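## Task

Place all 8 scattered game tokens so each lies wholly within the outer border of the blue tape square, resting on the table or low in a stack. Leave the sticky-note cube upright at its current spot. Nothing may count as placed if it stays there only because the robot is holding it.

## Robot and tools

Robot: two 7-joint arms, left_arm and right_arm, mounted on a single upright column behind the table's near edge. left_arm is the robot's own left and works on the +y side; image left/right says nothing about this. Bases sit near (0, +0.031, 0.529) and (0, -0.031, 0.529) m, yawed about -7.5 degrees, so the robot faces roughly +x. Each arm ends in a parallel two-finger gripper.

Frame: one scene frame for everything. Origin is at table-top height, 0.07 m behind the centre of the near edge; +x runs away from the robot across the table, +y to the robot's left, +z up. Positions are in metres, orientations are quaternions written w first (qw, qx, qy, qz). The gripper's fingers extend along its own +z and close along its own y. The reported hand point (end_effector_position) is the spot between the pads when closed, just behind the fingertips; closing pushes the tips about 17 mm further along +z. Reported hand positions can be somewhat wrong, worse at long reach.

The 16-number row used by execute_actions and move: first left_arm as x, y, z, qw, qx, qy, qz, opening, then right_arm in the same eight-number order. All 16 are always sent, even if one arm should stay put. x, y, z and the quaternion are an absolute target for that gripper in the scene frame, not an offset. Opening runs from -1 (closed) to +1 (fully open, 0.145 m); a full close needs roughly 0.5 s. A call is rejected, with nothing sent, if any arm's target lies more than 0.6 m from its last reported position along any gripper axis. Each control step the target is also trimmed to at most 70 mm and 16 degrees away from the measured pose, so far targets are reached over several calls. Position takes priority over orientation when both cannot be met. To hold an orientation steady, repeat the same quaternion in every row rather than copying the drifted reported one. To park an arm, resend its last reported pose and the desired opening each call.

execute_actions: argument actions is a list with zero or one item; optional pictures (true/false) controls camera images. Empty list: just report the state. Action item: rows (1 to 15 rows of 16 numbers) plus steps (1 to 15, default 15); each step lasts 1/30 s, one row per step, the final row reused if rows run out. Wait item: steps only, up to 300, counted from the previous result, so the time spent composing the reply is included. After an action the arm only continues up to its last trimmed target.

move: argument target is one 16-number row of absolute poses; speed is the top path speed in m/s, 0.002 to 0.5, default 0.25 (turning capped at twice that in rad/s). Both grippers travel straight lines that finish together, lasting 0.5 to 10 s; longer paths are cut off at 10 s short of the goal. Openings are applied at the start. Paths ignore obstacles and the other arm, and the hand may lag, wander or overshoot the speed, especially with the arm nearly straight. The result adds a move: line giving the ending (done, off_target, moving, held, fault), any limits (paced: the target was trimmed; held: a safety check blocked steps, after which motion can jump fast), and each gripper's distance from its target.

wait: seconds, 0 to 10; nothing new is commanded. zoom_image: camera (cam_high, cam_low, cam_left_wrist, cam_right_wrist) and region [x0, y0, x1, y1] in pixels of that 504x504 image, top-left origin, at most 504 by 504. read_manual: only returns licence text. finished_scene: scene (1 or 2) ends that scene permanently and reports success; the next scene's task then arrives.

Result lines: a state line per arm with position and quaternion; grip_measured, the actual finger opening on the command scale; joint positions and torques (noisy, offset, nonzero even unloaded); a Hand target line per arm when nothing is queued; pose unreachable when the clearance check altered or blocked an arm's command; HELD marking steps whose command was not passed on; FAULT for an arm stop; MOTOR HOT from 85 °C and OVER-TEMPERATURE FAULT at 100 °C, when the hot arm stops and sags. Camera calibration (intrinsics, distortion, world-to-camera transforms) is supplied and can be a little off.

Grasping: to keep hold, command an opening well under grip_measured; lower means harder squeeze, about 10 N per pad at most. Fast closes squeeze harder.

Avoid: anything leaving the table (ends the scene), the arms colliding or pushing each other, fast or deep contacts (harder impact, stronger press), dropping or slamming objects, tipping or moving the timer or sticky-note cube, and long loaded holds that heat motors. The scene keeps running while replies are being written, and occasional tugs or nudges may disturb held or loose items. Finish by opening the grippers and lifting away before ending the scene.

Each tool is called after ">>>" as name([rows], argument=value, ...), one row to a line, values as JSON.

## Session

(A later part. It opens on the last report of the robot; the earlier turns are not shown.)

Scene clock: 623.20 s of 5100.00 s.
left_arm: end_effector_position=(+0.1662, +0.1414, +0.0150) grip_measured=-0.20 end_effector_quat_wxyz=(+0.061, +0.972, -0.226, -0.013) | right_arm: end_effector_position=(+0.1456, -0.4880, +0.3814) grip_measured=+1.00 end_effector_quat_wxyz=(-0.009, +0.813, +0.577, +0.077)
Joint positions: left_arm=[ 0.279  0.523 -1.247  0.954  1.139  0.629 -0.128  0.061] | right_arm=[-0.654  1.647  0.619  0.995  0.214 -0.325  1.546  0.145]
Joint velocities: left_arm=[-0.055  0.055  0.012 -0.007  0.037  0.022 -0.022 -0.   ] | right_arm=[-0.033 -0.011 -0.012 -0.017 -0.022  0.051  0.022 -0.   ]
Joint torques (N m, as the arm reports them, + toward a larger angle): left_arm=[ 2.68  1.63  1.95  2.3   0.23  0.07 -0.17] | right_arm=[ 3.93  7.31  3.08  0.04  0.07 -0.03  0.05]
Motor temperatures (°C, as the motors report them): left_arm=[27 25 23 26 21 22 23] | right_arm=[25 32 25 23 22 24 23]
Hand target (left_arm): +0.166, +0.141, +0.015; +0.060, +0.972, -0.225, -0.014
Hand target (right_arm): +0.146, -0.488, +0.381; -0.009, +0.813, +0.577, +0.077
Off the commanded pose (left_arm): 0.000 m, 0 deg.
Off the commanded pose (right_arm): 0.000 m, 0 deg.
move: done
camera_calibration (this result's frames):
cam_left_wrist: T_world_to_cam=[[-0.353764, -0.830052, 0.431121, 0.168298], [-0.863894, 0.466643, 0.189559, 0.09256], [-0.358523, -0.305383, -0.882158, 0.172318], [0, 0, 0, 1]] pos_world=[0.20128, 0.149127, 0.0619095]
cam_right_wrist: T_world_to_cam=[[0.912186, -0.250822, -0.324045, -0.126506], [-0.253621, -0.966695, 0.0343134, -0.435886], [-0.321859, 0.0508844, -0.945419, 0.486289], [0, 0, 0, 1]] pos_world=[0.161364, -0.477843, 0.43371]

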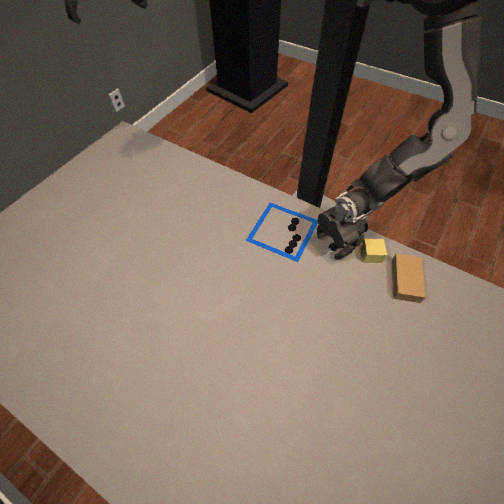

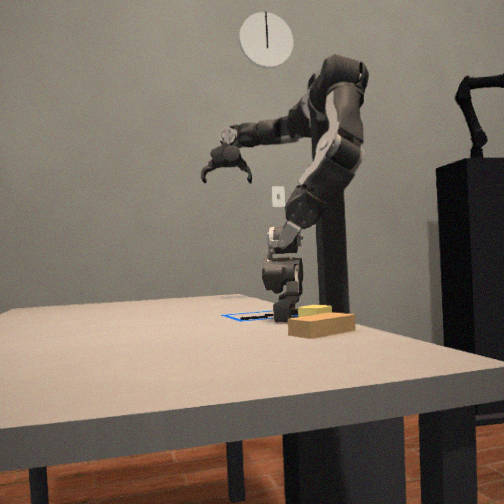

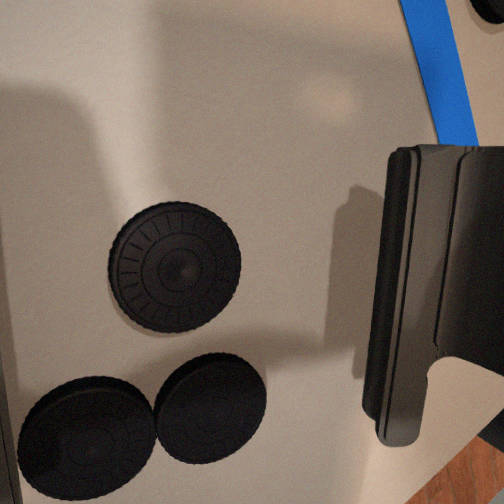

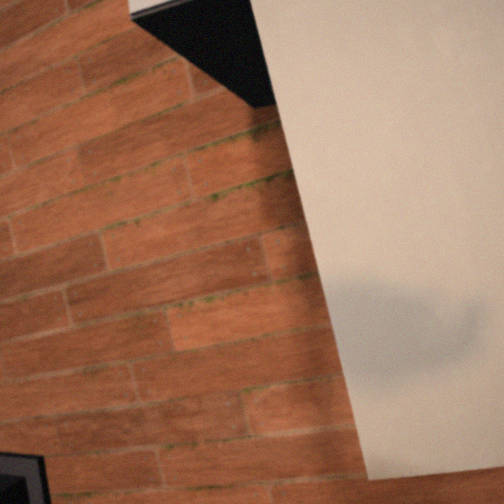

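>>> move(target=[0.1604,0.1439,0.0148,0.05949,0.97255,-0.22453,-0.01373,-0.2,0.1456,-0.4880,0.3814,-0.009,0.813,0.577,0.077,1], speed=0.03)

>>> move(target=[0.1638,0.1336,0.0148,0.06104,0.99798,-0.01742,-0.00107,-0.2,0.1456,-0.4880,0.3814,-0.009,0.813,0.577,0.077,1], speed=0.12)

Scene clock: 655.17 s of 5100.00 s.
left_arm: end_effector_position=(+0.1600, +0.1431, +0.0148) grip_measured=-0.20 end_effector_quat_wxyz=(+0.061, +0.972, -0.226, -0.016) | right_arm: end_effector_position=(+0.1456, -0.4880, +0.3814) grip_measured=+1.00 end_effector_quat_wxyz=(-0.009, +0.813, +0.577, +0.077)
Joint positions: left_arm=[ 0.261  0.535 -1.244  0.974  1.139  0.625 -0.136  0.061] | right_arm=[-0.654  1.647  0.619  0.995  0.214 -0.325  1.546  0.145]
Joint velocities: left_arm=[ 0.077 -0.077  0.007  0.007  0.037  0.066 -0.037 -0.   ] | right_arm=[-0.011 -0.055 -0.012  0.007 -0.022 -0.081  0.007  0.   ]
Joint torques (N m, as the arm reports them, + toward a larger angle): left_arm=[ 2.48  2.11  2.14  2.34  0.21 -0.06 -0.18] | right_arm=[ 3.88  7.28  3.06  0.02  0.07 -0.04  0.06]
Motor temperatures (°C, as the motors report them): left_arm=[26 25 23 26 21 22 23] | right_arm=[25 32 25 23 22 24 23]
Hand target (left_arm): +0.160, +0.144, +0.015; +0.060, +0.973, -0.224, -0.014
Hand target (right_arm): +0.146, -0.488, +0.381; -0.009, +0.813, +0.577, +0.077
Off the commanded pose (left_arm): 0.001 m, 0 deg.
Off the commanded pose (right_arm): 0.000 m, 0 deg.
After step 90, 28.27 s passed at rest.
move: done
camera_calibration (this result's frames):
cam_left_wrist: T_world_to_cam=[[-0.352544, -0.829778, 0.432645, 0.167351], [-0.862615, 0.467388, 0.193505, 0.0861448], [-0.362779, -0.304987, -0.880553, 0.171074], [0, 0, 0, 1]] pos_world=[0.195371, 0.150777, 0.061567]
cam_right_wrist: T_world_to_cam=[[0.912186, -0.250822, -0.324045, -0.126506], [-0.253621, -0.966695, 0.0343134, -0.435886], [-0.321859, 0.0508844, -0.945419, 0.486289], [0, 0, 0, 1]] pos_world=[0.161364, -0.477843, 0.43371]

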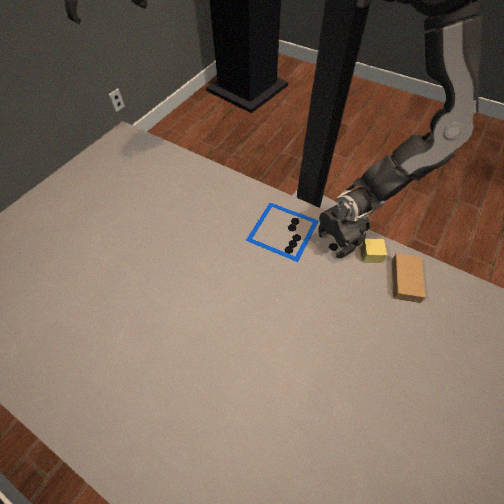

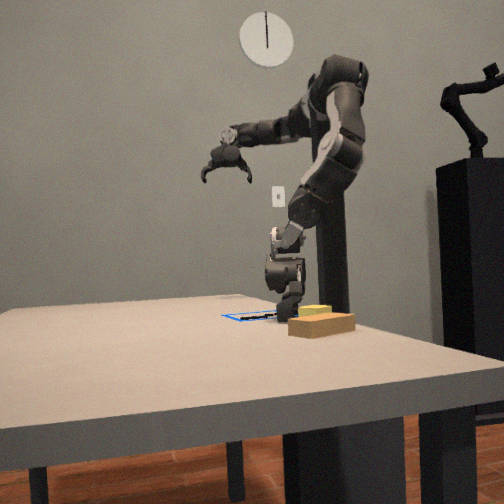

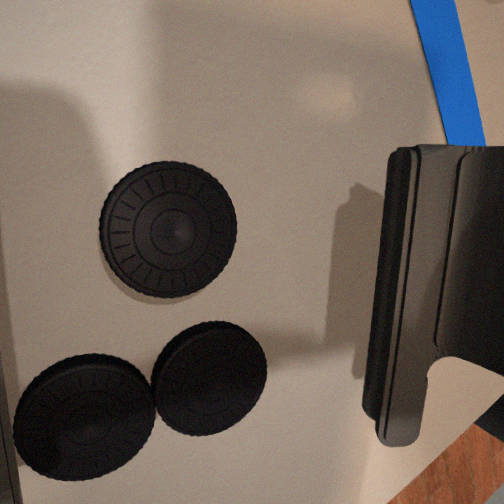

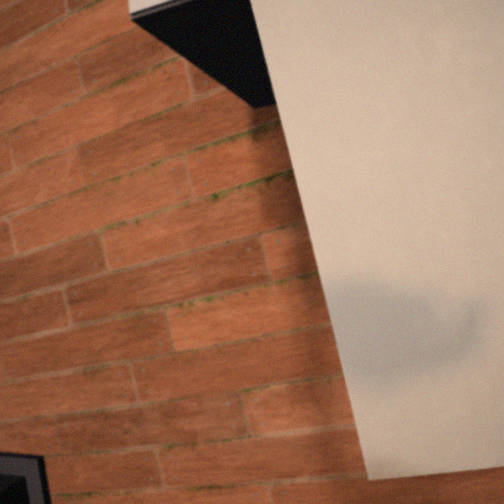

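Scene clock: 657.20 s of 5100.00 s.
left_arm: end_effector_position=(+0.1664, +0.1329, +0.0154) grip_measured=-0.20 end_effector_quat_wxyz=(+0.064, +0.998, -0.020, +0.003) | right_arm: end_effector_position=(+0.1456, -0.4880, +0.3814) grip_measured=+1.00 end_effector_quat_wxyz=(-0.009, +0.813, +0.577, +0.077)
Joint positions: left_arm=[ 0.112  0.458 -0.911  0.993  1.319  0.591 -0.38   0.061] | right_arm=[-0.654  1.647  0.619  0.995  0.214 -0.325  1.546  0.145]
Joint velocities: left_arm=[-0.077  0.055  0.007  0.007 -0.081  0.007 -0.022 -0.   ] | right_arm=[-0.011 -0.011 -0.002 -0.012 -0.022 -0.037 -0.051 -0.   ]
Joint torques (N m, as the arm reports them, + toward a larger angle): left_arm=[ 1.95  1.28  1.96  2.87  0.19 -0.06 -0.17] | right_arm=[ 3.9   7.32  3.05  0.02  0.08 -0.04  0.06]
Motor temperatures (°C, as the motors report them): left_arm=[26 25 23 26 21 22 23] | right_arm=[25 32 25 23 22 24 23]
Hand target (left_arm): +0.166, +0.132, +0.015; +0.063, +0.998, -0.019, +0.004
Hand target (right_arm): +0.146, -0.488, +0.381; -0.009, +0.813, +0.577, +0.077
Off the commanded pose (left_arm): 0.003 m, 1 deg.
Off the commanded pose (right_arm): 0.000 m, 0 deg.
move: done
camera_calibration (this result's frames):
cam_left_wrist: T_world_to_cam=[[0.00825402, -0.900952, 0.43384, 0.11036], [-0.979943, 0.0790993, 0.182909, 0.167547], [-0.199109, -0.426648, -0.882229, 0.159699], [0, 0, 0, 1]] pos_world=[0.195073, 0.154311, 0.0623667]
cam_right_wrist: T_world_to_cam=[[0.912186, -0.250822, -0.324045, -0.126506], [-0.253621, -0.966695, 0.0343134, -0.435886], [-0.321859, 0.0508844, -0.945419, 0.486289], [0, 0, 0, 1]] pos_world=[0.161364, -0.477843, 0.43371]

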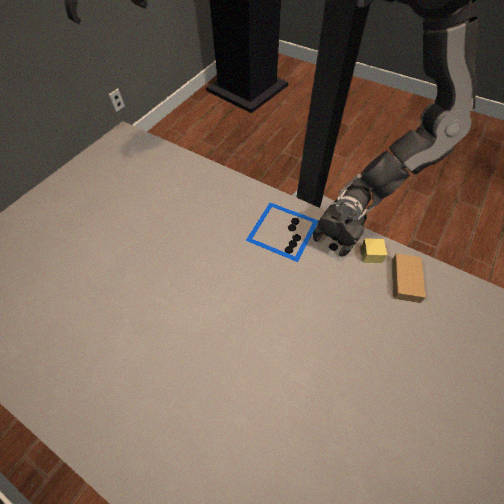

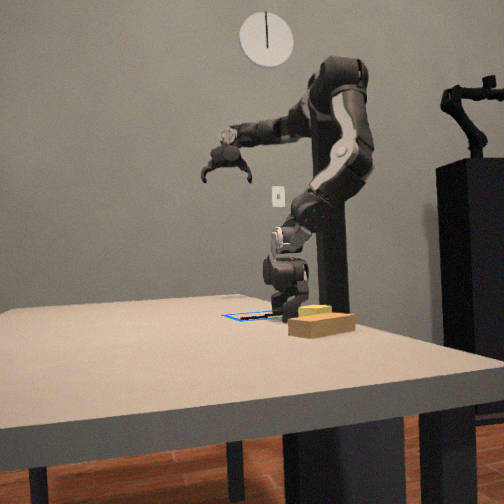

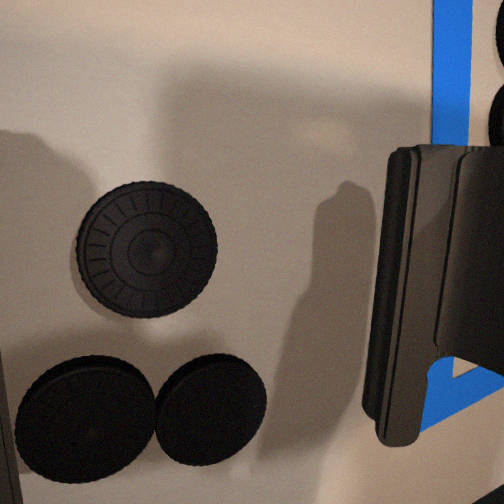

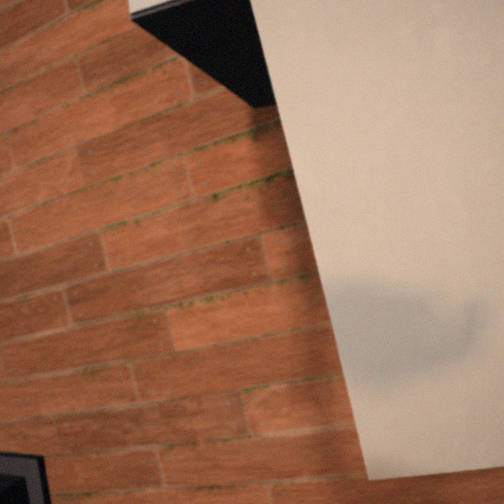

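>>> execute_actions(actions=[])

Scene clock: 666.73 s of 5100.00 s.
left_arm: end_effector_position=(+0.1664, +0.1329, +0.0154) grip_measured=-0.20 end_effector_quat_wxyz=(+0.064, +0.998, -0.020, +0.003) | right_arm: end_effector_position=(+0.1456, -0.4880, +0.3814) grip_measured=+1.00 end_effector_quat_wxyz=(-0.009, +0.813, +0.577, +0.077)
Joint positions: left_arm=[ 0.112  0.458 -0.911  0.993  1.319  0.591 -0.38   0.061] | right_arm=[-0.654  1.647  0.619  0.995  0.214 -0.325  1.546  0.145]
Joint velocities: left_arm=[-0.033 -0.033 -0.002  0.002 -0.051 -0.037 -0.007  0.   ] | right_arm=[ 0.011 -0.011 -0.007  0.002 -0.037  0.007  0.022  0.   ]
Joint torques (N m, as the arm reports them, + toward a larger angle): left_arm=[ 1.99  1.29  1.97  2.88  0.21 -0.06 -0.18] | right_arm=[ 3.89  7.23  3.05  0.02  0.07 -0.04  0.05]
Motor temperatures (°C, as the motors report them): left_arm=[26 25 23 26 21 22 23] | right_arm=[25 32 25 23 22 24 23]
Hand target (left_arm): +0.166, +0.132, +0.015; +0.063, +0.998, -0.018, +0.004
Hand target (right_arm): +0.146, -0.488, +0.381; -0.009, +0.813, +0.577, +0.077
Off the commanded pose (left_arm): 0.003 m, 1 deg.
Off the commanded pose (right_arm): 0.000 m, 0 deg.
Steps of this call (steps 1 to 90: nothing new was sent; then 6.53 s passed at rest). Readings (end_effector_position):
1: left_arm (+0.1664, +0.1329, +0.0154) | right_arm (+0.1456, -0.4880, +0.3814)
2: left_arm (+0.1664, +0.1329, +0.0154) | right_arm (+0.1456, -0.4880, +0.3814)
4: left_arm (+0.1664, +0.1329, +0.0154) | right_arm (+0.1456, -0.4880, +0.3814)
8: left_arm (+0.1664, +0.1329, +0.0154) | right_arm (+0.1456, -0.4880, +0.3814)
90: the state above
camera_calibration (this result's frames):
cam_left_wrist: T_world_to_cam=[[0.00857231, -0.900859, 0.434026, 0.110259], [-0.979935, 0.078868, 0.183052, 0.167556], [-0.199135, -0.426887, -0.882107, 0.159718], [0, 0, 0, 1]] pos_world=[0.195054, 0.154295, 0.062362]
cam_right_wrist: T_world_to_cam=[[0.912186, -0.250822, -0.324045, -0.126506], [-0.253621, -0.966695, 0.0343134, -0.435886], [-0.321859, 0.0508844, -0.945419, 0.486289], [0, 0, 0, 1]] pos_world=[0.161364, -0.477843, 0.43371]

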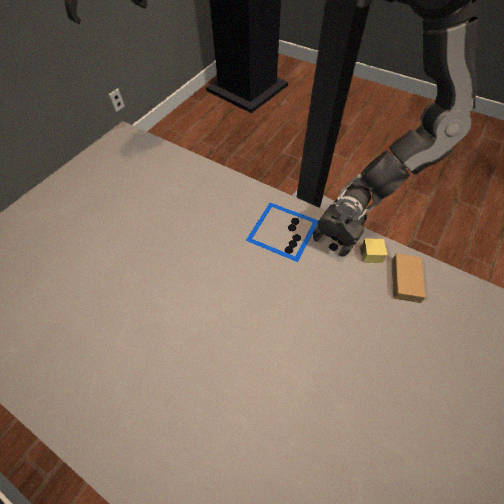

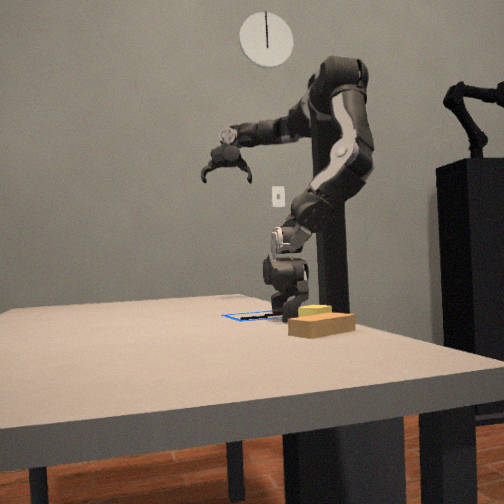

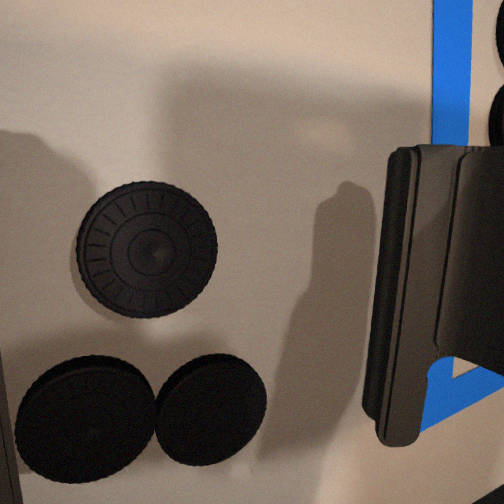

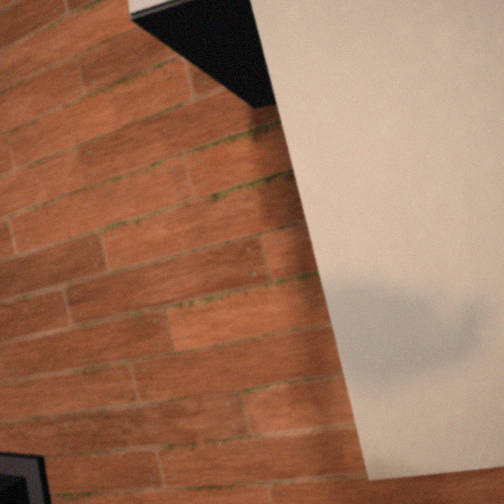

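>>> move(target=[0.1590,0.1312,0.0148,0.06046,0.98842,-0.13891,-0.00850,-0.2,0.1456,-0.4880,0.3814,-0.009,0.813,0.577,0.077,1], speed=0.08)

>>> move(target=[0.1527,0.1092,0.0148,0.06046,0.98842,-0.13891,-0.00850,-0.2,0.1456,-0.4880,0.3814,-0.009,0.813,0.577,0.077,1], speed=0.05)

Scene clock: 769.77 s of 5100.00 s.
left_arm: end_effector_position=(+0.1583, +0.1321, +0.0144) grip_measured=-0.20 end_effector_quat_wxyz=(+0.058, +0.989, -0.136, -0.010) | right_arm: end_effector_position=(+0.1456, -0.4880, +0.3814) grip_measured=+1.00 end_effector_quat_wxyz=(-0.009, +0.813, +0.577, +0.077)
Joint positions: left_arm=[ 0.18   0.489 -1.089  0.993  1.229  0.625 -0.285  0.061] | right_arm=[-0.654  1.647  0.619  0.995  0.214 -0.325  1.546  0.145]
Joint velocities: left_arm=[ 0.011  0.055 -0.007  0.002 -0.007  0.022 -0.007 -0.   ] | right_arm=[ 0.033 -0.033  0.007 -0.012  0.007  0.037 -0.007 -0.   ]
Joint torques (N m, as the arm reports them, + toward a larger angle): left_arm=[3.02 1.91 0.87 2.54 0.13 0.1  0.2 ] | right_arm=[ 3.93  7.28  3.04  0.03  0.07 -0.05  0.05]
Motor temperatures (°C, as the motors report them): left_arm=[26 25 23 26 21 22 23] | right_arm=[24 33 25 23 22 24 23]
Hand target (left_arm): +0.158, +0.132, +0.015; +0.060, +0.989, -0.138, -0.011
Hand target (right_arm): +0.146, -0.488, +0.381; -0.009, +0.813, +0.577, +0.077
Off the commanded pose (left_arm): 0.001 m, 0 deg.
Off the commanded pose (right_arm): 0.000 m, 0 deg.
After step 90, 98.30 s passed at rest.
move: done
camera_calibration (this result's frames):
cam_left_wrist: T_world_to_cam=[[-0.195985, -0.88386, 0.424713, 0.1403], [-0.933689, 0.300564, 0.194644, 0.123135], [-0.299692, -0.358402, -0.884156, 0.163778], [0, 0, 0, 1]] pos_world=[0.19155, 0.145694, 0.0612505]
cam_right_wrist: T_world_to_cam=[[0.912186, -0.250822, -0.324045, -0.126506], [-0.253621, -0.966695, 0.0343134, -0.435886], [-0.321859, 0.0508844, -0.945419, 0.486289], [0, 0, 0, 1]] pos_world=[0.161364, -0.477843, 0.43371]

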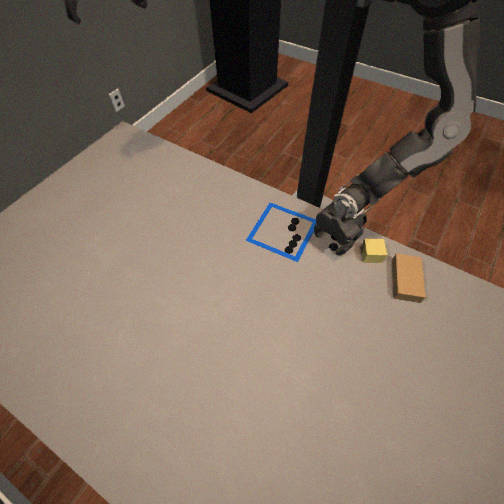

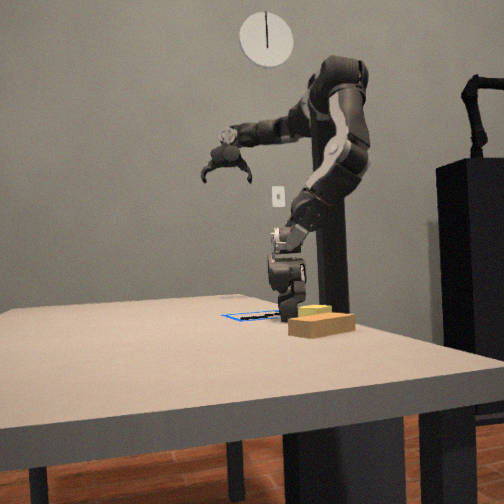

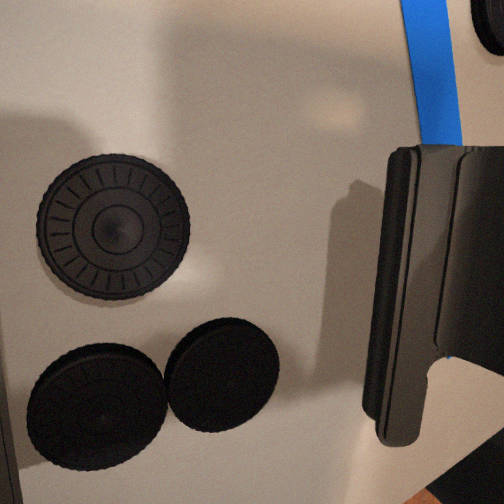

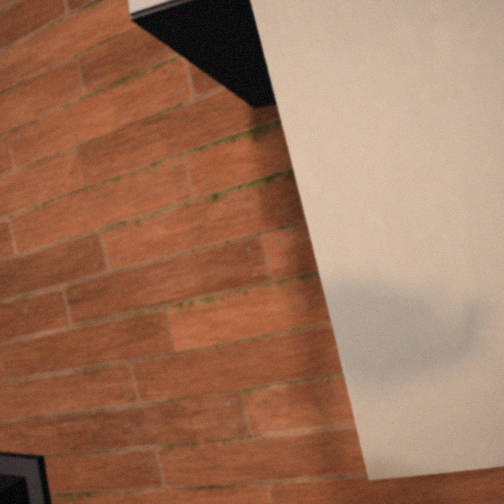

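Scene clock: 770.47 s of 5100.00 s.
left_arm: end_effector_position=(+0.1532, +0.1078, +0.0153) grip_measured=-0.20 end_effector_quat_wxyz=(+0.063, +0.988, -0.140, -0.008) | right_arm: end_effector_position=(+0.1456, -0.4880, +0.3814) grip_measured=+1.00 end_effector_quat_wxyz=(-0.009, +0.813, +0.577, +0.077)
Joint positions: left_arm=[ 0.171  0.436 -1.088  1.012  1.238  0.625 -0.348  0.061] | right_arm=[-0.654  1.647  0.619  0.995  0.214 -0.325  1.546  0.145]
Joint velocities: left_arm=[ 0.033 -0.077 -0.007 -0.002  0.007  0.022  0.007  0.   ] | right_arm=[-0.011 -0.033 -0.017 -0.017 -0.007  0.022 -0.081 -0.   ]
Joint torques (N m, as the arm reports them, + toward a larger angle): left_arm=[ 2.05  1.29  1.84  2.51  0.21  0.03 -0.19] | right_arm=[ 3.92  7.27  3.07  0.01  0.08 -0.03  0.04]
Motor temperatures (°C, as the motors report them): left_arm=[26 25 23 26 21 22 23] | right_arm=[24 33 25 23 22 24 23]
Hand target (left_arm): +0.153, +0.109, +0.015; +0.061, +0.988, -0.139, -0.009
Hand target (right_arm): +0.146, -0.488, +0.381; -0.009, +0.813, +0.577, +0.077
Off the commanded pose (left_arm): 0.002 m, 0 deg.
Off the commanded pose (right_arm): 0.000 m, 0 deg.
move: done
camera_calibration (this result's frames):
cam_left_wrist: T_world_to_cam=[[-0.205122, -0.877304, 0.433893, 0.117974], [-0.931616, 0.310909, 0.188219, 0.124155], [-0.300026, -0.365614, -0.881085, 0.155185], [0, 0, 0, 1]] pos_world=[0.186423, 0.121636, 0.0621744]
cam_right_wrist: T_world_to_cam=[[0.912186, -0.250822, -0.324045, -0.126506], [-0.253621, -0.966695, 0.0343134, -0.435886], [-0.321859, 0.0508844, -0.945419, 0.486289], [0, 0, 0, 1]] pos_world=[0.161364, -0.477843, 0.43371]

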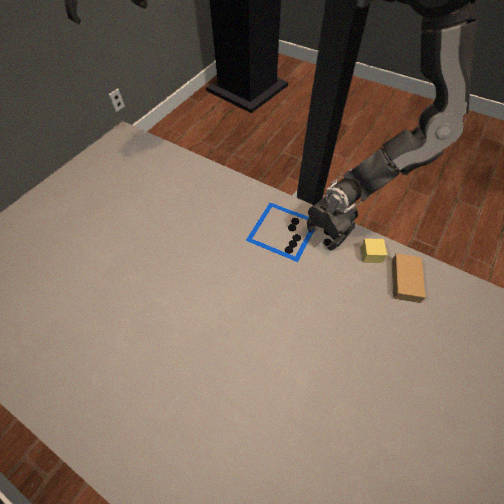

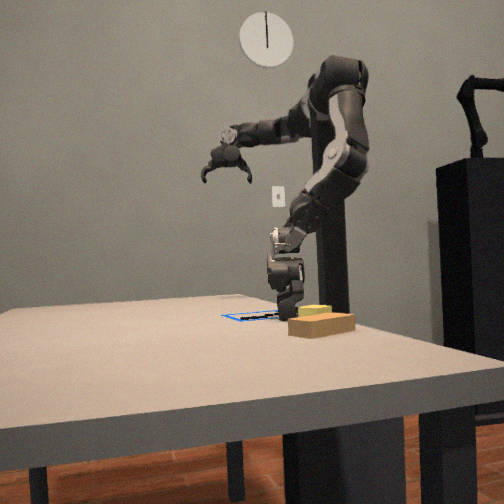

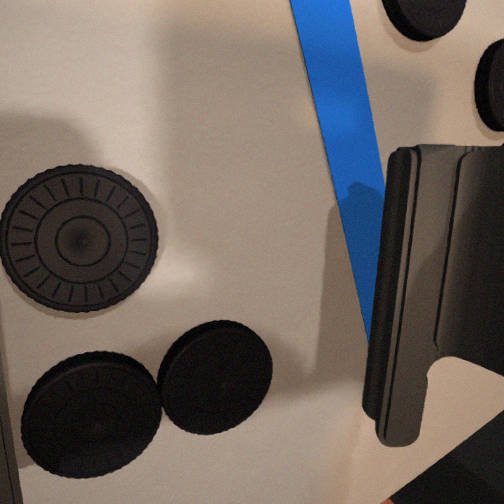

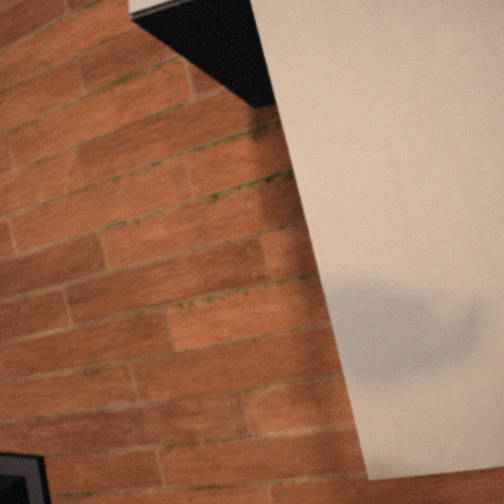

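>>> move(target=[0.1440,0.0914,0.0148,0.06097,0.99676,-0.05224,-0.00320,-0.2,0.1456,-0.4880,0.3814,-0.009,0.813,0.577,0.077,1], speed=0.07)

Scene clock: 841.90 s of 5100.00 s.
left_arm: end_effector_position=(+0.1449, +0.0909, +0.0150) grip_measured=-0.20 end_effector_quat_wxyz=(+0.063, +0.997, -0.054, -0.002) | right_arm: end_effector_position=(+0.1456, -0.4880, +0.3814) grip_measured=+1.00 end_effector_quat_wxyz=(-0.009, +0.813, +0.577, +0.077)
Joint positions: left_arm=[ 0.081  0.365 -0.948  1.037  1.293  0.579 -0.489  0.061] | right_arm=[-0.654  1.647  0.619  0.995  0.214 -0.325  1.546  0.145]
Joint velocities: left_arm=[ 0.033  0.033 -0.007 -0.007 -0.051  0.022 -0.037  0.   ] | right_arm=[ 0.055  0.011 -0.007 -0.007  0.037 -0.007 -0.007 -0.   ]
Joint torques (N m, as the arm reports them, + toward a larger angle): left_arm=[ 1.7   0.48  1.66  3.2   0.19 -0.05 -0.19] | right_arm=[ 3.92  7.28  3.06  0.03  0.07 -0.04  0.06]
Motor temperatures (°C, as the motors report them): left_arm=[26 25 23 26 21 22 23] | right_arm=[24 33 25 23 22 24 23]
Hand target (left_arm): +0.145, +0.091, +0.015; +0.062, +0.997, -0.052, -0.001
Hand target (right_arm): +0.146, -0.488, +0.381; -0.009, +0.813, +0.577, +0.077
Off the commanded pose (left_arm): 0.001 m, 0 deg.
Off the commanded pose (right_arm): 0.000 m, 0 deg.
After step 90, 66.93 s passed at rest.
move: done
camera_calibration (this result's frames):
cam_left_wrist: T_world_to_cam=[[-0.0507581, -0.900093, 0.432732, 0.0812739], [-0.971196, 0.145491, 0.188706, 0.14254], [-0.232811, -0.410689, -0.881552, 0.140584], [0, 0, 0, 1]] pos_world=[0.175289, 0.110152, 0.0618638]
cam_right_wrist: T_world_to_cam=[[0.912186, -0.250822, -0.324045, -0.126506], [-0.253621, -0.966695, 0.0343134, -0.435886], [-0.321859, 0.0508844, -0.945419, 0.486289], [0, 0, 0, 1]] pos_world=[0.161364, -0.477843, 0.43371]

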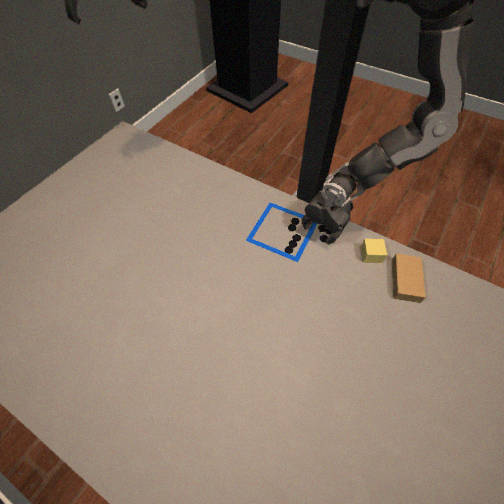

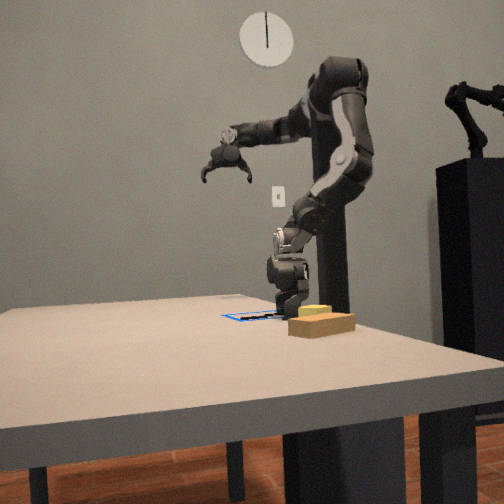

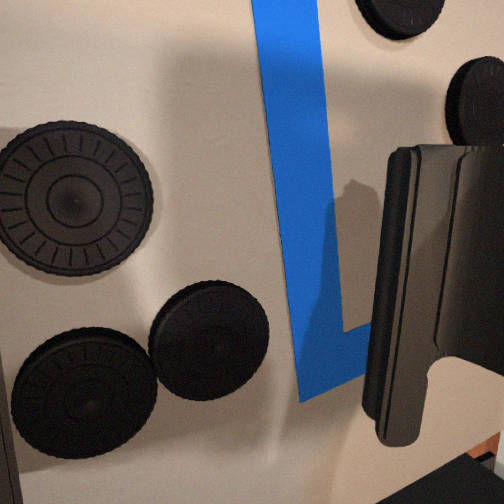

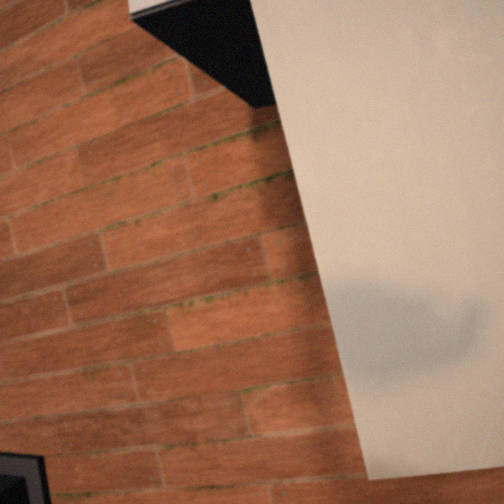

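>>> move(target=[0.1522,0.0748,0.0148,0.06094,0.99626,0.06094,0.00373,-0.2,0.1456,-0.4880,0.3814,-0.009,0.813,0.577,0.077,1], speed=0.08)

>>> move(target=[0.1568,0.0358,0.0148,0.06094,0.99626,0.06094,0.00373,-0.2,0.1456,-0.4880,0.3814,-0.009,0.813,0.577,0.077,1], speed=0.06)

Scene clock: 879.37 s of 5100.00 s.
left_arm: end_effector_position=(+0.1549, +0.0726, +0.0162) grip_measured=-0.20 end_effector_quat_wxyz=(+0.066, +0.996, +0.057, +0.008) | right_arm: end_effector_position=(+0.1456, -0.4880, +0.3814) grip_measured=+1.00 end_effector_quat_wxyz=(-0.009, +0.813, +0.577, +0.077)
Joint positions: left_arm=[ 0.044  0.26  -0.794  1.011  1.346  0.513 -0.604  0.061] | right_arm=[-0.654  1.647  0.619  0.995  0.214 -0.325  1.546  0.145]
Joint velocities: left_arm=[-0.099  0.033  0.002 -0.012  0.037 -0.022  0.022 -0.   ] | right_arm=[-0.033  0.011  0.007 -0.007 -0.007 -0.037  0.051  0.   ]
Joint torques (N m, as the arm reports them, + toward a larger angle): left_arm=[ 1.63 -0.02  1.44  2.34  0.18 -0.05 -0.17] | right_arm=[ 3.89  7.31  3.07  0.01  0.06 -0.03  0.06]
Motor temperatures (°C, as the motors report them): left_arm=[26 25 23 27 21 22 23] | right_arm=[24 33 25 23 22 24 23]
Hand target (left_arm): +0.154, +0.075, +0.015; +0.062, +0.996, +0.060, +0.007
Hand target (right_arm): +0.146, -0.488, +0.381; -0.009, +0.813, +0.577, +0.077
Off the commanded pose (left_arm): 0.004 m, 1 deg.
Off the commanded pose (right_arm): 0.000 m, 0 deg.
After step 90, 32.77 s passed at rest.
move: off_target (left_arm)
camera_calibration (this result's frames):
cam_left_wrist: T_world_to_cam=[[0.148161, -0.886642, 0.438079, 0.0329053], [-0.980405, -0.0735336, 0.182751, 0.172115], [-0.129821, -0.456572, -0.880164, 0.123841], [0, 0, 0, 1]] pos_world=[0.179944, 0.0983738, 0.0631311]
cam_right_wrist: T_world_to_cam=[[0.912186, -0.250822, -0.324045, -0.126506], [-0.253621, -0.966695, 0.0343134, -0.435886], [-0.321859, 0.0508844, -0.945419, 0.486289], [0, 0, 0, 1]] pos_world=[0.161364, -0.477843, 0.43371]

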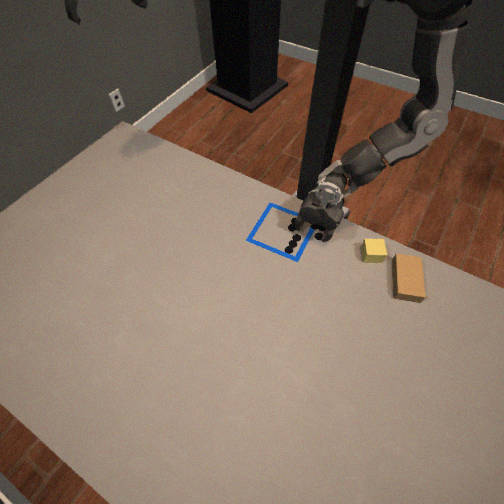

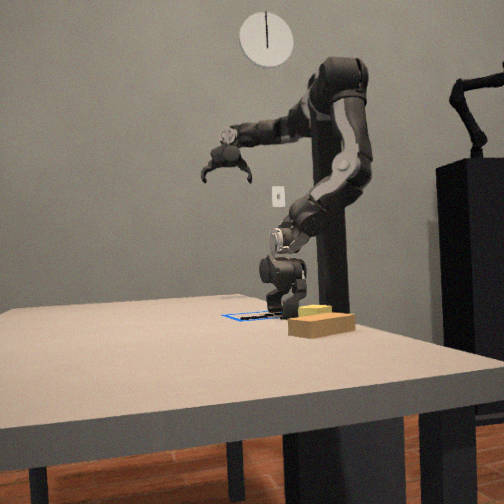

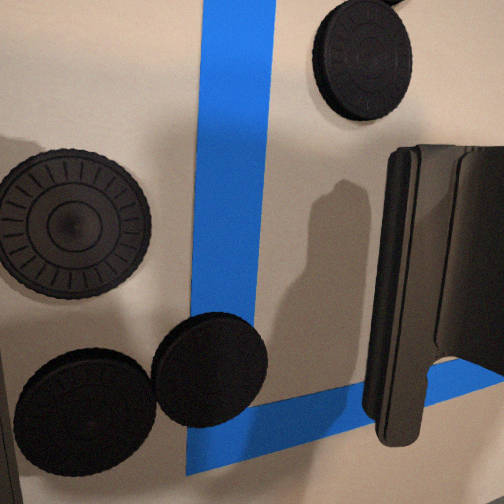

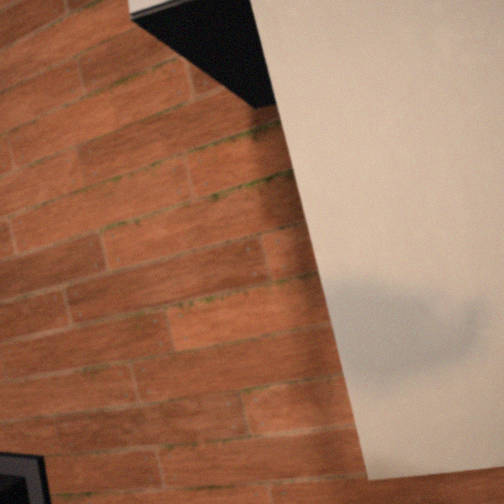

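Scene clock: 880.23 s of 5100.00 s.
left_arm: end_effector_position=(+0.1571, +0.0334, +0.0159) grip_measured=-0.20 end_effector_quat_wxyz=(+0.066, +0.996, +0.060, +0.004) | right_arm: end_effector_position=(+0.1456, -0.4880, +0.3814) grip_measured=+1.00 end_effector_quat_wxyz=(-0.009, +0.813, +0.577, +0.077)
Joint positions: left_arm=[ 0.09   0.123 -0.794  0.918  1.323  0.496 -0.657  0.061] | right_arm=[-0.654  1.647  0.619  0.995  0.214 -0.325  1.546  0.145]
Joint velocities: left_arm=[ 0.011  0.033  0.007  0.002 -0.037 -0.007  0.007 -0.   ] | right_arm=[-0.033 -0.011 -0.012 -0.002 -0.037 -0.037  0.037 -0.   ]
Joint torques (N m, as the arm reports them, + toward a larger angle): left_arm=[ 2.58 -0.76  0.8   2.5   0.1  -0.04 -0.17] | right_arm=[ 3.86  7.3   3.08  0.03  0.07 -0.04  0.06]
Motor temperatures (°C, as the motors report them): left_arm=[26 25 23 27 21 22 23] | right_arm=[24 33 25 23 22 24 23]
Hand target (left_arm): +0.157, +0.036, +0.015; +0.061, +0.996, +0.061, +0.004
Hand target (right_arm): +0.146, -0.488, +0.381; -0.009, +0.813, +0.577, +0.077
Off the commanded pose (left_arm): 0.003 m, 1 deg.
Off the commanded pose (right_arm): 0.000 m, 0 deg.
move: done
camera_calibration (this result's frames):
cam_left_wrist: T_world_to_cam=[[0.15598, -0.885471, 0.437734, -0.00328424], [-0.978438, -0.0777679, 0.19134, 0.171127], [-0.135384, -0.458141, -0.878509, 0.106858], [0, 0, 0, 1]] pos_world=[0.182416, 0.0593562, 0.0625701]
cam_right_wrist: T_world_to_cam=[[0.912186, -0.250822, -0.324045, -0.126506], [-0.253621, -0.966695, 0.0343134, -0.435886], [-0.321859, 0.0508844, -0.945419, 0.486289], [0, 0, 0, 1]] pos_world=[0.161364, -0.477843, 0.43371]

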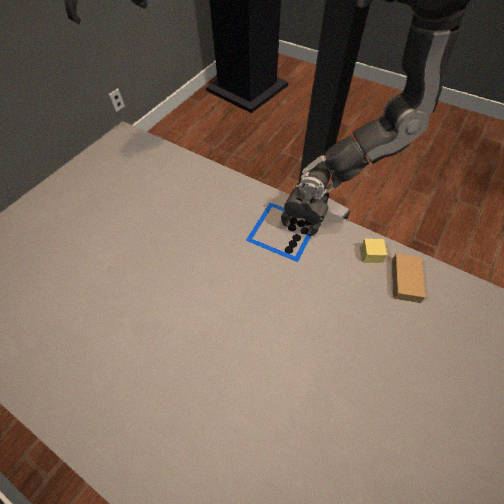

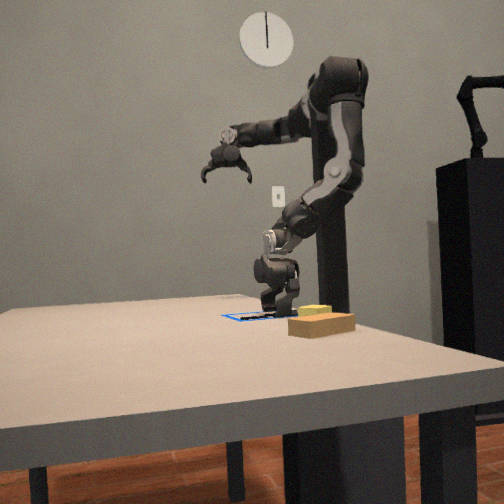

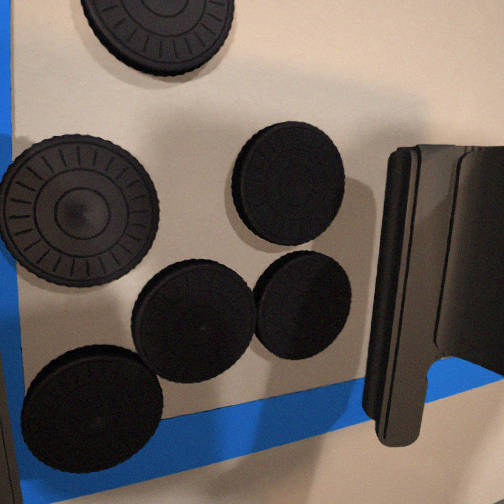

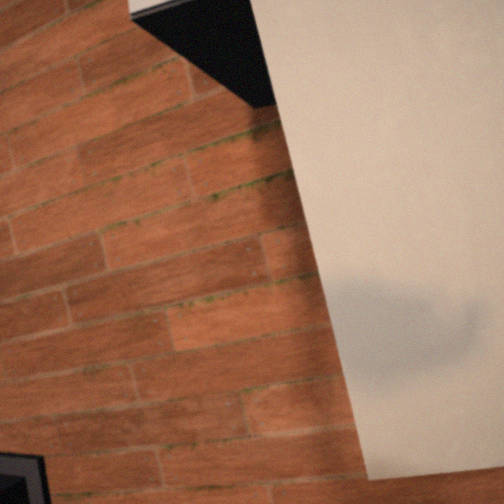

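>>> zoom_image(camera="cam_left_wrist", region=[0, 300, 300, 504])

Region (0, 300, 300, 504) of cam_left_wrist's 504x504 image, scaled by 1.680, with more detail than that image has; it fills the top 343 rows of this view, and the rest is white.

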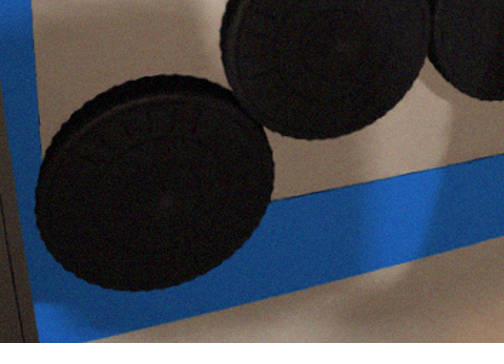

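>>> move(target=[0.1565,0.0430,0.0500,0.06094,0.99626,0.06094,0.00373,-0.2,0.1456,-0.4880,0.3814,-0.009,0.813,0.577,0.077,1], speed=0.08)

>>> move(target=[0.30,0.20,0.26,0,0.9397,0,0.3420,-0.2,0.1456,-0.4880,0.3814,-0.009,0.813,0.577,0.077,1], speed=0.22)

Scene clock: 897.70 s of 5100.00 s.
left_arm: end_effector_position=(+0.1567, +0.0416, +0.0505) grip_measured=-0.20 end_effector_quat_wxyz=(+0.065, +0.996, +0.060, +0.005) | right_arm: end_effector_position=(+0.1456, -0.4880, +0.3814) grip_measured=+1.00 end_effector_quat_wxyz=(-0.009, +0.813, +0.577, +0.077)
Joint positions: left_arm=[-0.001  0.21  -0.731  1.217  1.393  0.572 -0.846  0.061] | right_arm=[-0.654  1.647  0.619  0.995  0.214 -0.325  1.546  0.145]
Joint velocities: left_arm=[-0.055  0.033 -0.017 -0.002  0.007  0.022 -0.037 -0.   ] | right_arm=[ 0.011  0.011 -0.012  0.002 -0.037 -0.051  0.022  0.   ]
Joint torques (N m, as the arm reports them, + toward a larger angle): left_arm=[ 1.83 -0.41  0.92  3.75  0.18  0.11 -0.21] | right_arm=[ 3.92  7.27  3.07  0.03  0.07 -0.03  0.05]
Motor temperatures (°C, as the motors report them): left_arm=[26 24 23 27 21 22 23] | right_arm=[24 33 25 23 22 24 23]
Hand target (left_arm): +0.155, +0.043, +0.050; +0.062, +0.996, +0.060, +0.003
Hand target (right_arm): +0.146, -0.488, +0.381; -0.009, +0.813, +0.577, +0.077
Off the commanded pose (left_arm): 0.002 m, 0 deg.
Off the commanded pose (right_arm): 0.000 m, 0 deg.
After step 90, 13.73 s passed at rest.
move: done
camera_calibration (this result's frames):
cam_left_wrist: T_world_to_cam=[[0.155609, -0.886691, 0.435391, -0.010869], [-0.978889, -0.0792848, 0.18839, 0.164975], [-0.132523, -0.455514, -0.880309, 0.14045], [0, 0, 0, 1]] pos_world=[0.181797, 0.0674195, 0.0972919]
cam_right_wrist: T_world_to_cam=[[0.912186, -0.250822, -0.324045, -0.126506], [-0.253621, -0.966695, 0.0343134, -0.435886], [-0.321859, 0.0508844, -0.945419, 0.486289], [0, 0, 0, 1]] pos_world=[0.161364, -0.477843, 0.43371]

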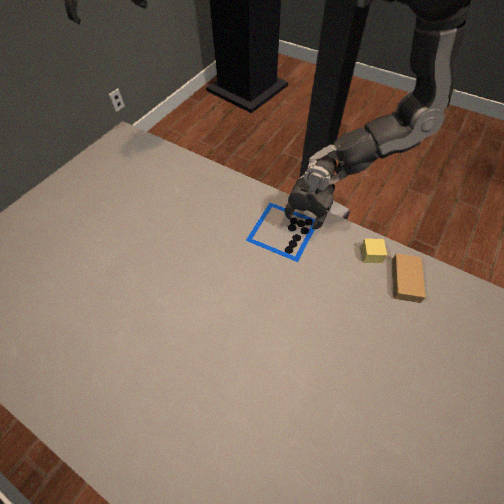

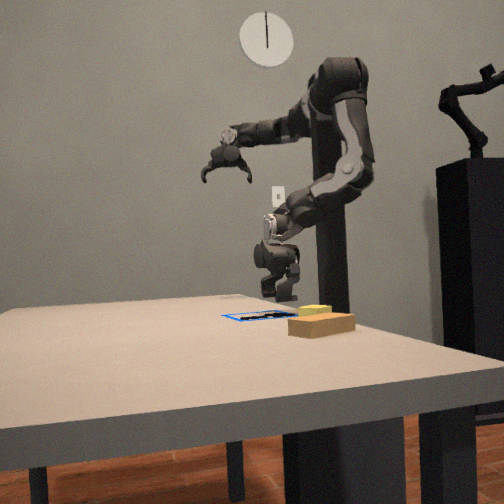

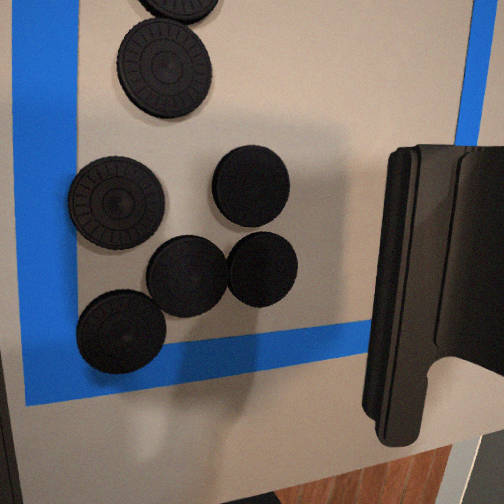

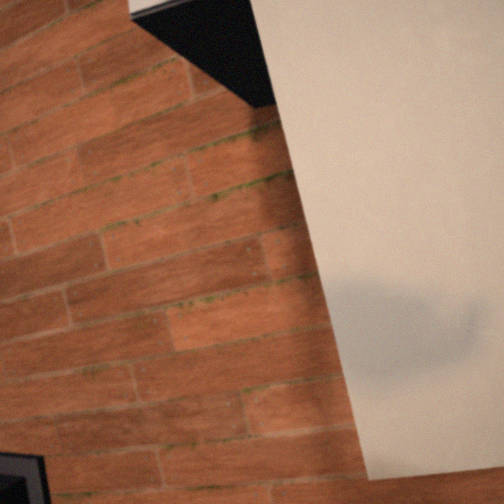

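Scene clock: 899.63 s of 5100.00 s.
left_arm: end_effector_position=(+0.2970, +0.2016, +0.2583) grip_measured=-0.20 end_effector_quat_wxyz=(-0.005, +0.941, -0.008, +0.338) | right_arm: end_effector_position=(+0.1456, -0.4880, +0.3814) grip_measured=+1.00 end_effector_quat_wxyz=(-0.009, +0.813, +0.577, +0.077)
Joint positions: left_arm=[-0.098  0.984 -0.342  2.003  1.444  0.573 -0.823  0.061] | right_arm=[-0.654  1.647  0.619  0.995  0.214 -0.325  1.546  0.145]
Joint velocities: left_arm=[-0.033 -0.033 -0.012 -0.002 -0.037 -0.066 -0.037  0.   ] | right_arm=[ 0.011 -0.033  0.002  0.002 -0.022 -0.022  0.022  0.   ]
Joint torques (N m, as the arm reports them, + toward a larger angle): left_arm=[ 2.28  3.07  2.99  3.21 -0.07 -0.26  0.14] | right_arm=[ 3.92  7.28  3.07  0.01  0.07 -0.04  0.05]
Motor temperatures (°C, as the motors report them): left_arm=[26 25 23 27 21 22 23] | right_arm=[24 33 25 23 22 24 23]
Hand target (left_arm): +0.296, +0.199, +0.257; +0.000, +0.942, -0.008, +0.337
Hand target (right_arm): +0.146, -0.488, +0.381; -0.009, +0.813, +0.577, +0.077
Off the commanded pose (left_arm): 0.004 m, 1 deg.
Off the commanded pose (right_arm): 0.000 m, 0 deg.
move: off_target (left_arm)
camera_calibration (this result's frames):
cam_left_wrist: T_world_to_cam=[[-0.173496, -0.949895, 0.259998, 0.174508], [-0.880383, 0.0312701, -0.473232, 0.395186], [0.44139, -0.311002, -0.841696, 0.205306], [0, 0, 0, 1]] pos_world=[0.287571, 0.217257, 0.314448]
cam_right_wrist: T_world_to_cam=[[0.912186, -0.250822, -0.324045, -0.126506], [-0.253621, -0.966695, 0.0343134, -0.435886], [-0.321859, 0.0508844, -0.945419, 0.486289], [0, 0, 0, 1]] pos_world=[0.161364, -0.477843, 0.43371]

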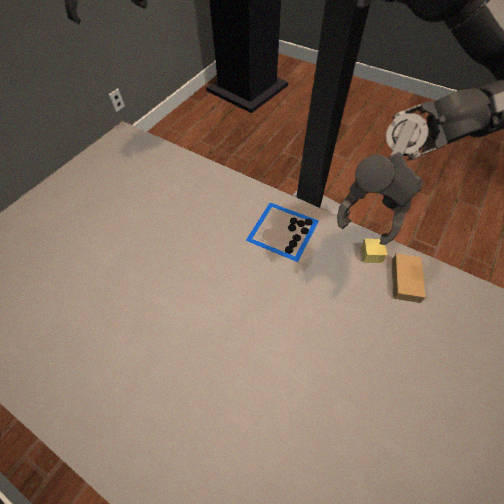

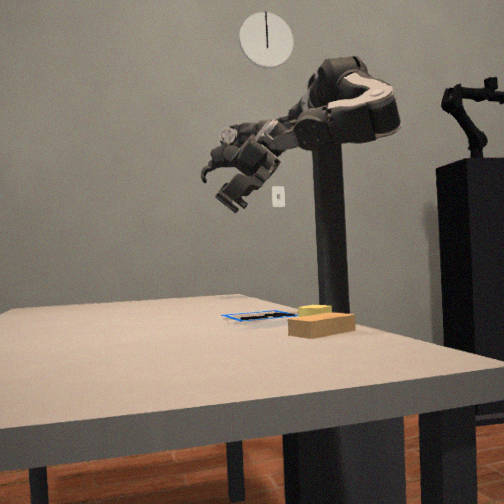

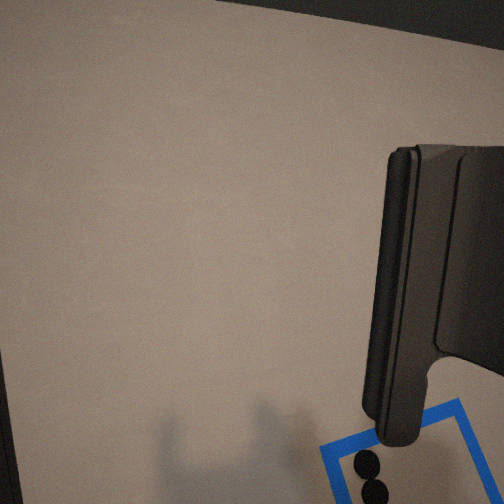

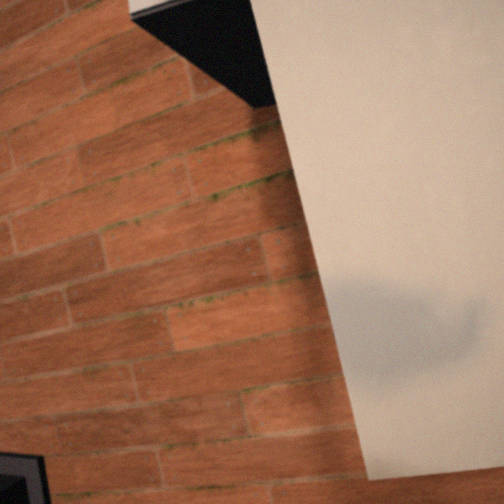

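>>> zoom_image(camera="cam_high", region=[235, 190, 400, 275])

Region (235, 190, 400, 275) of cam_high's 504x504 image, scaled by 3.055, with more detail than that image has; it fills the top 260 rows of this view, and the rest is white.

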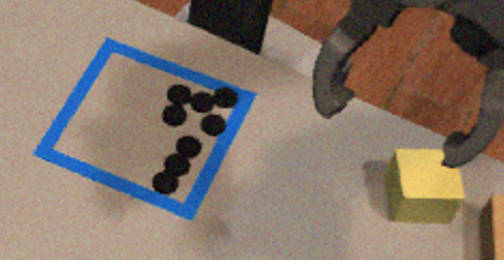

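>>> finished_scene(scene=2)

The scene is finished: the task was done.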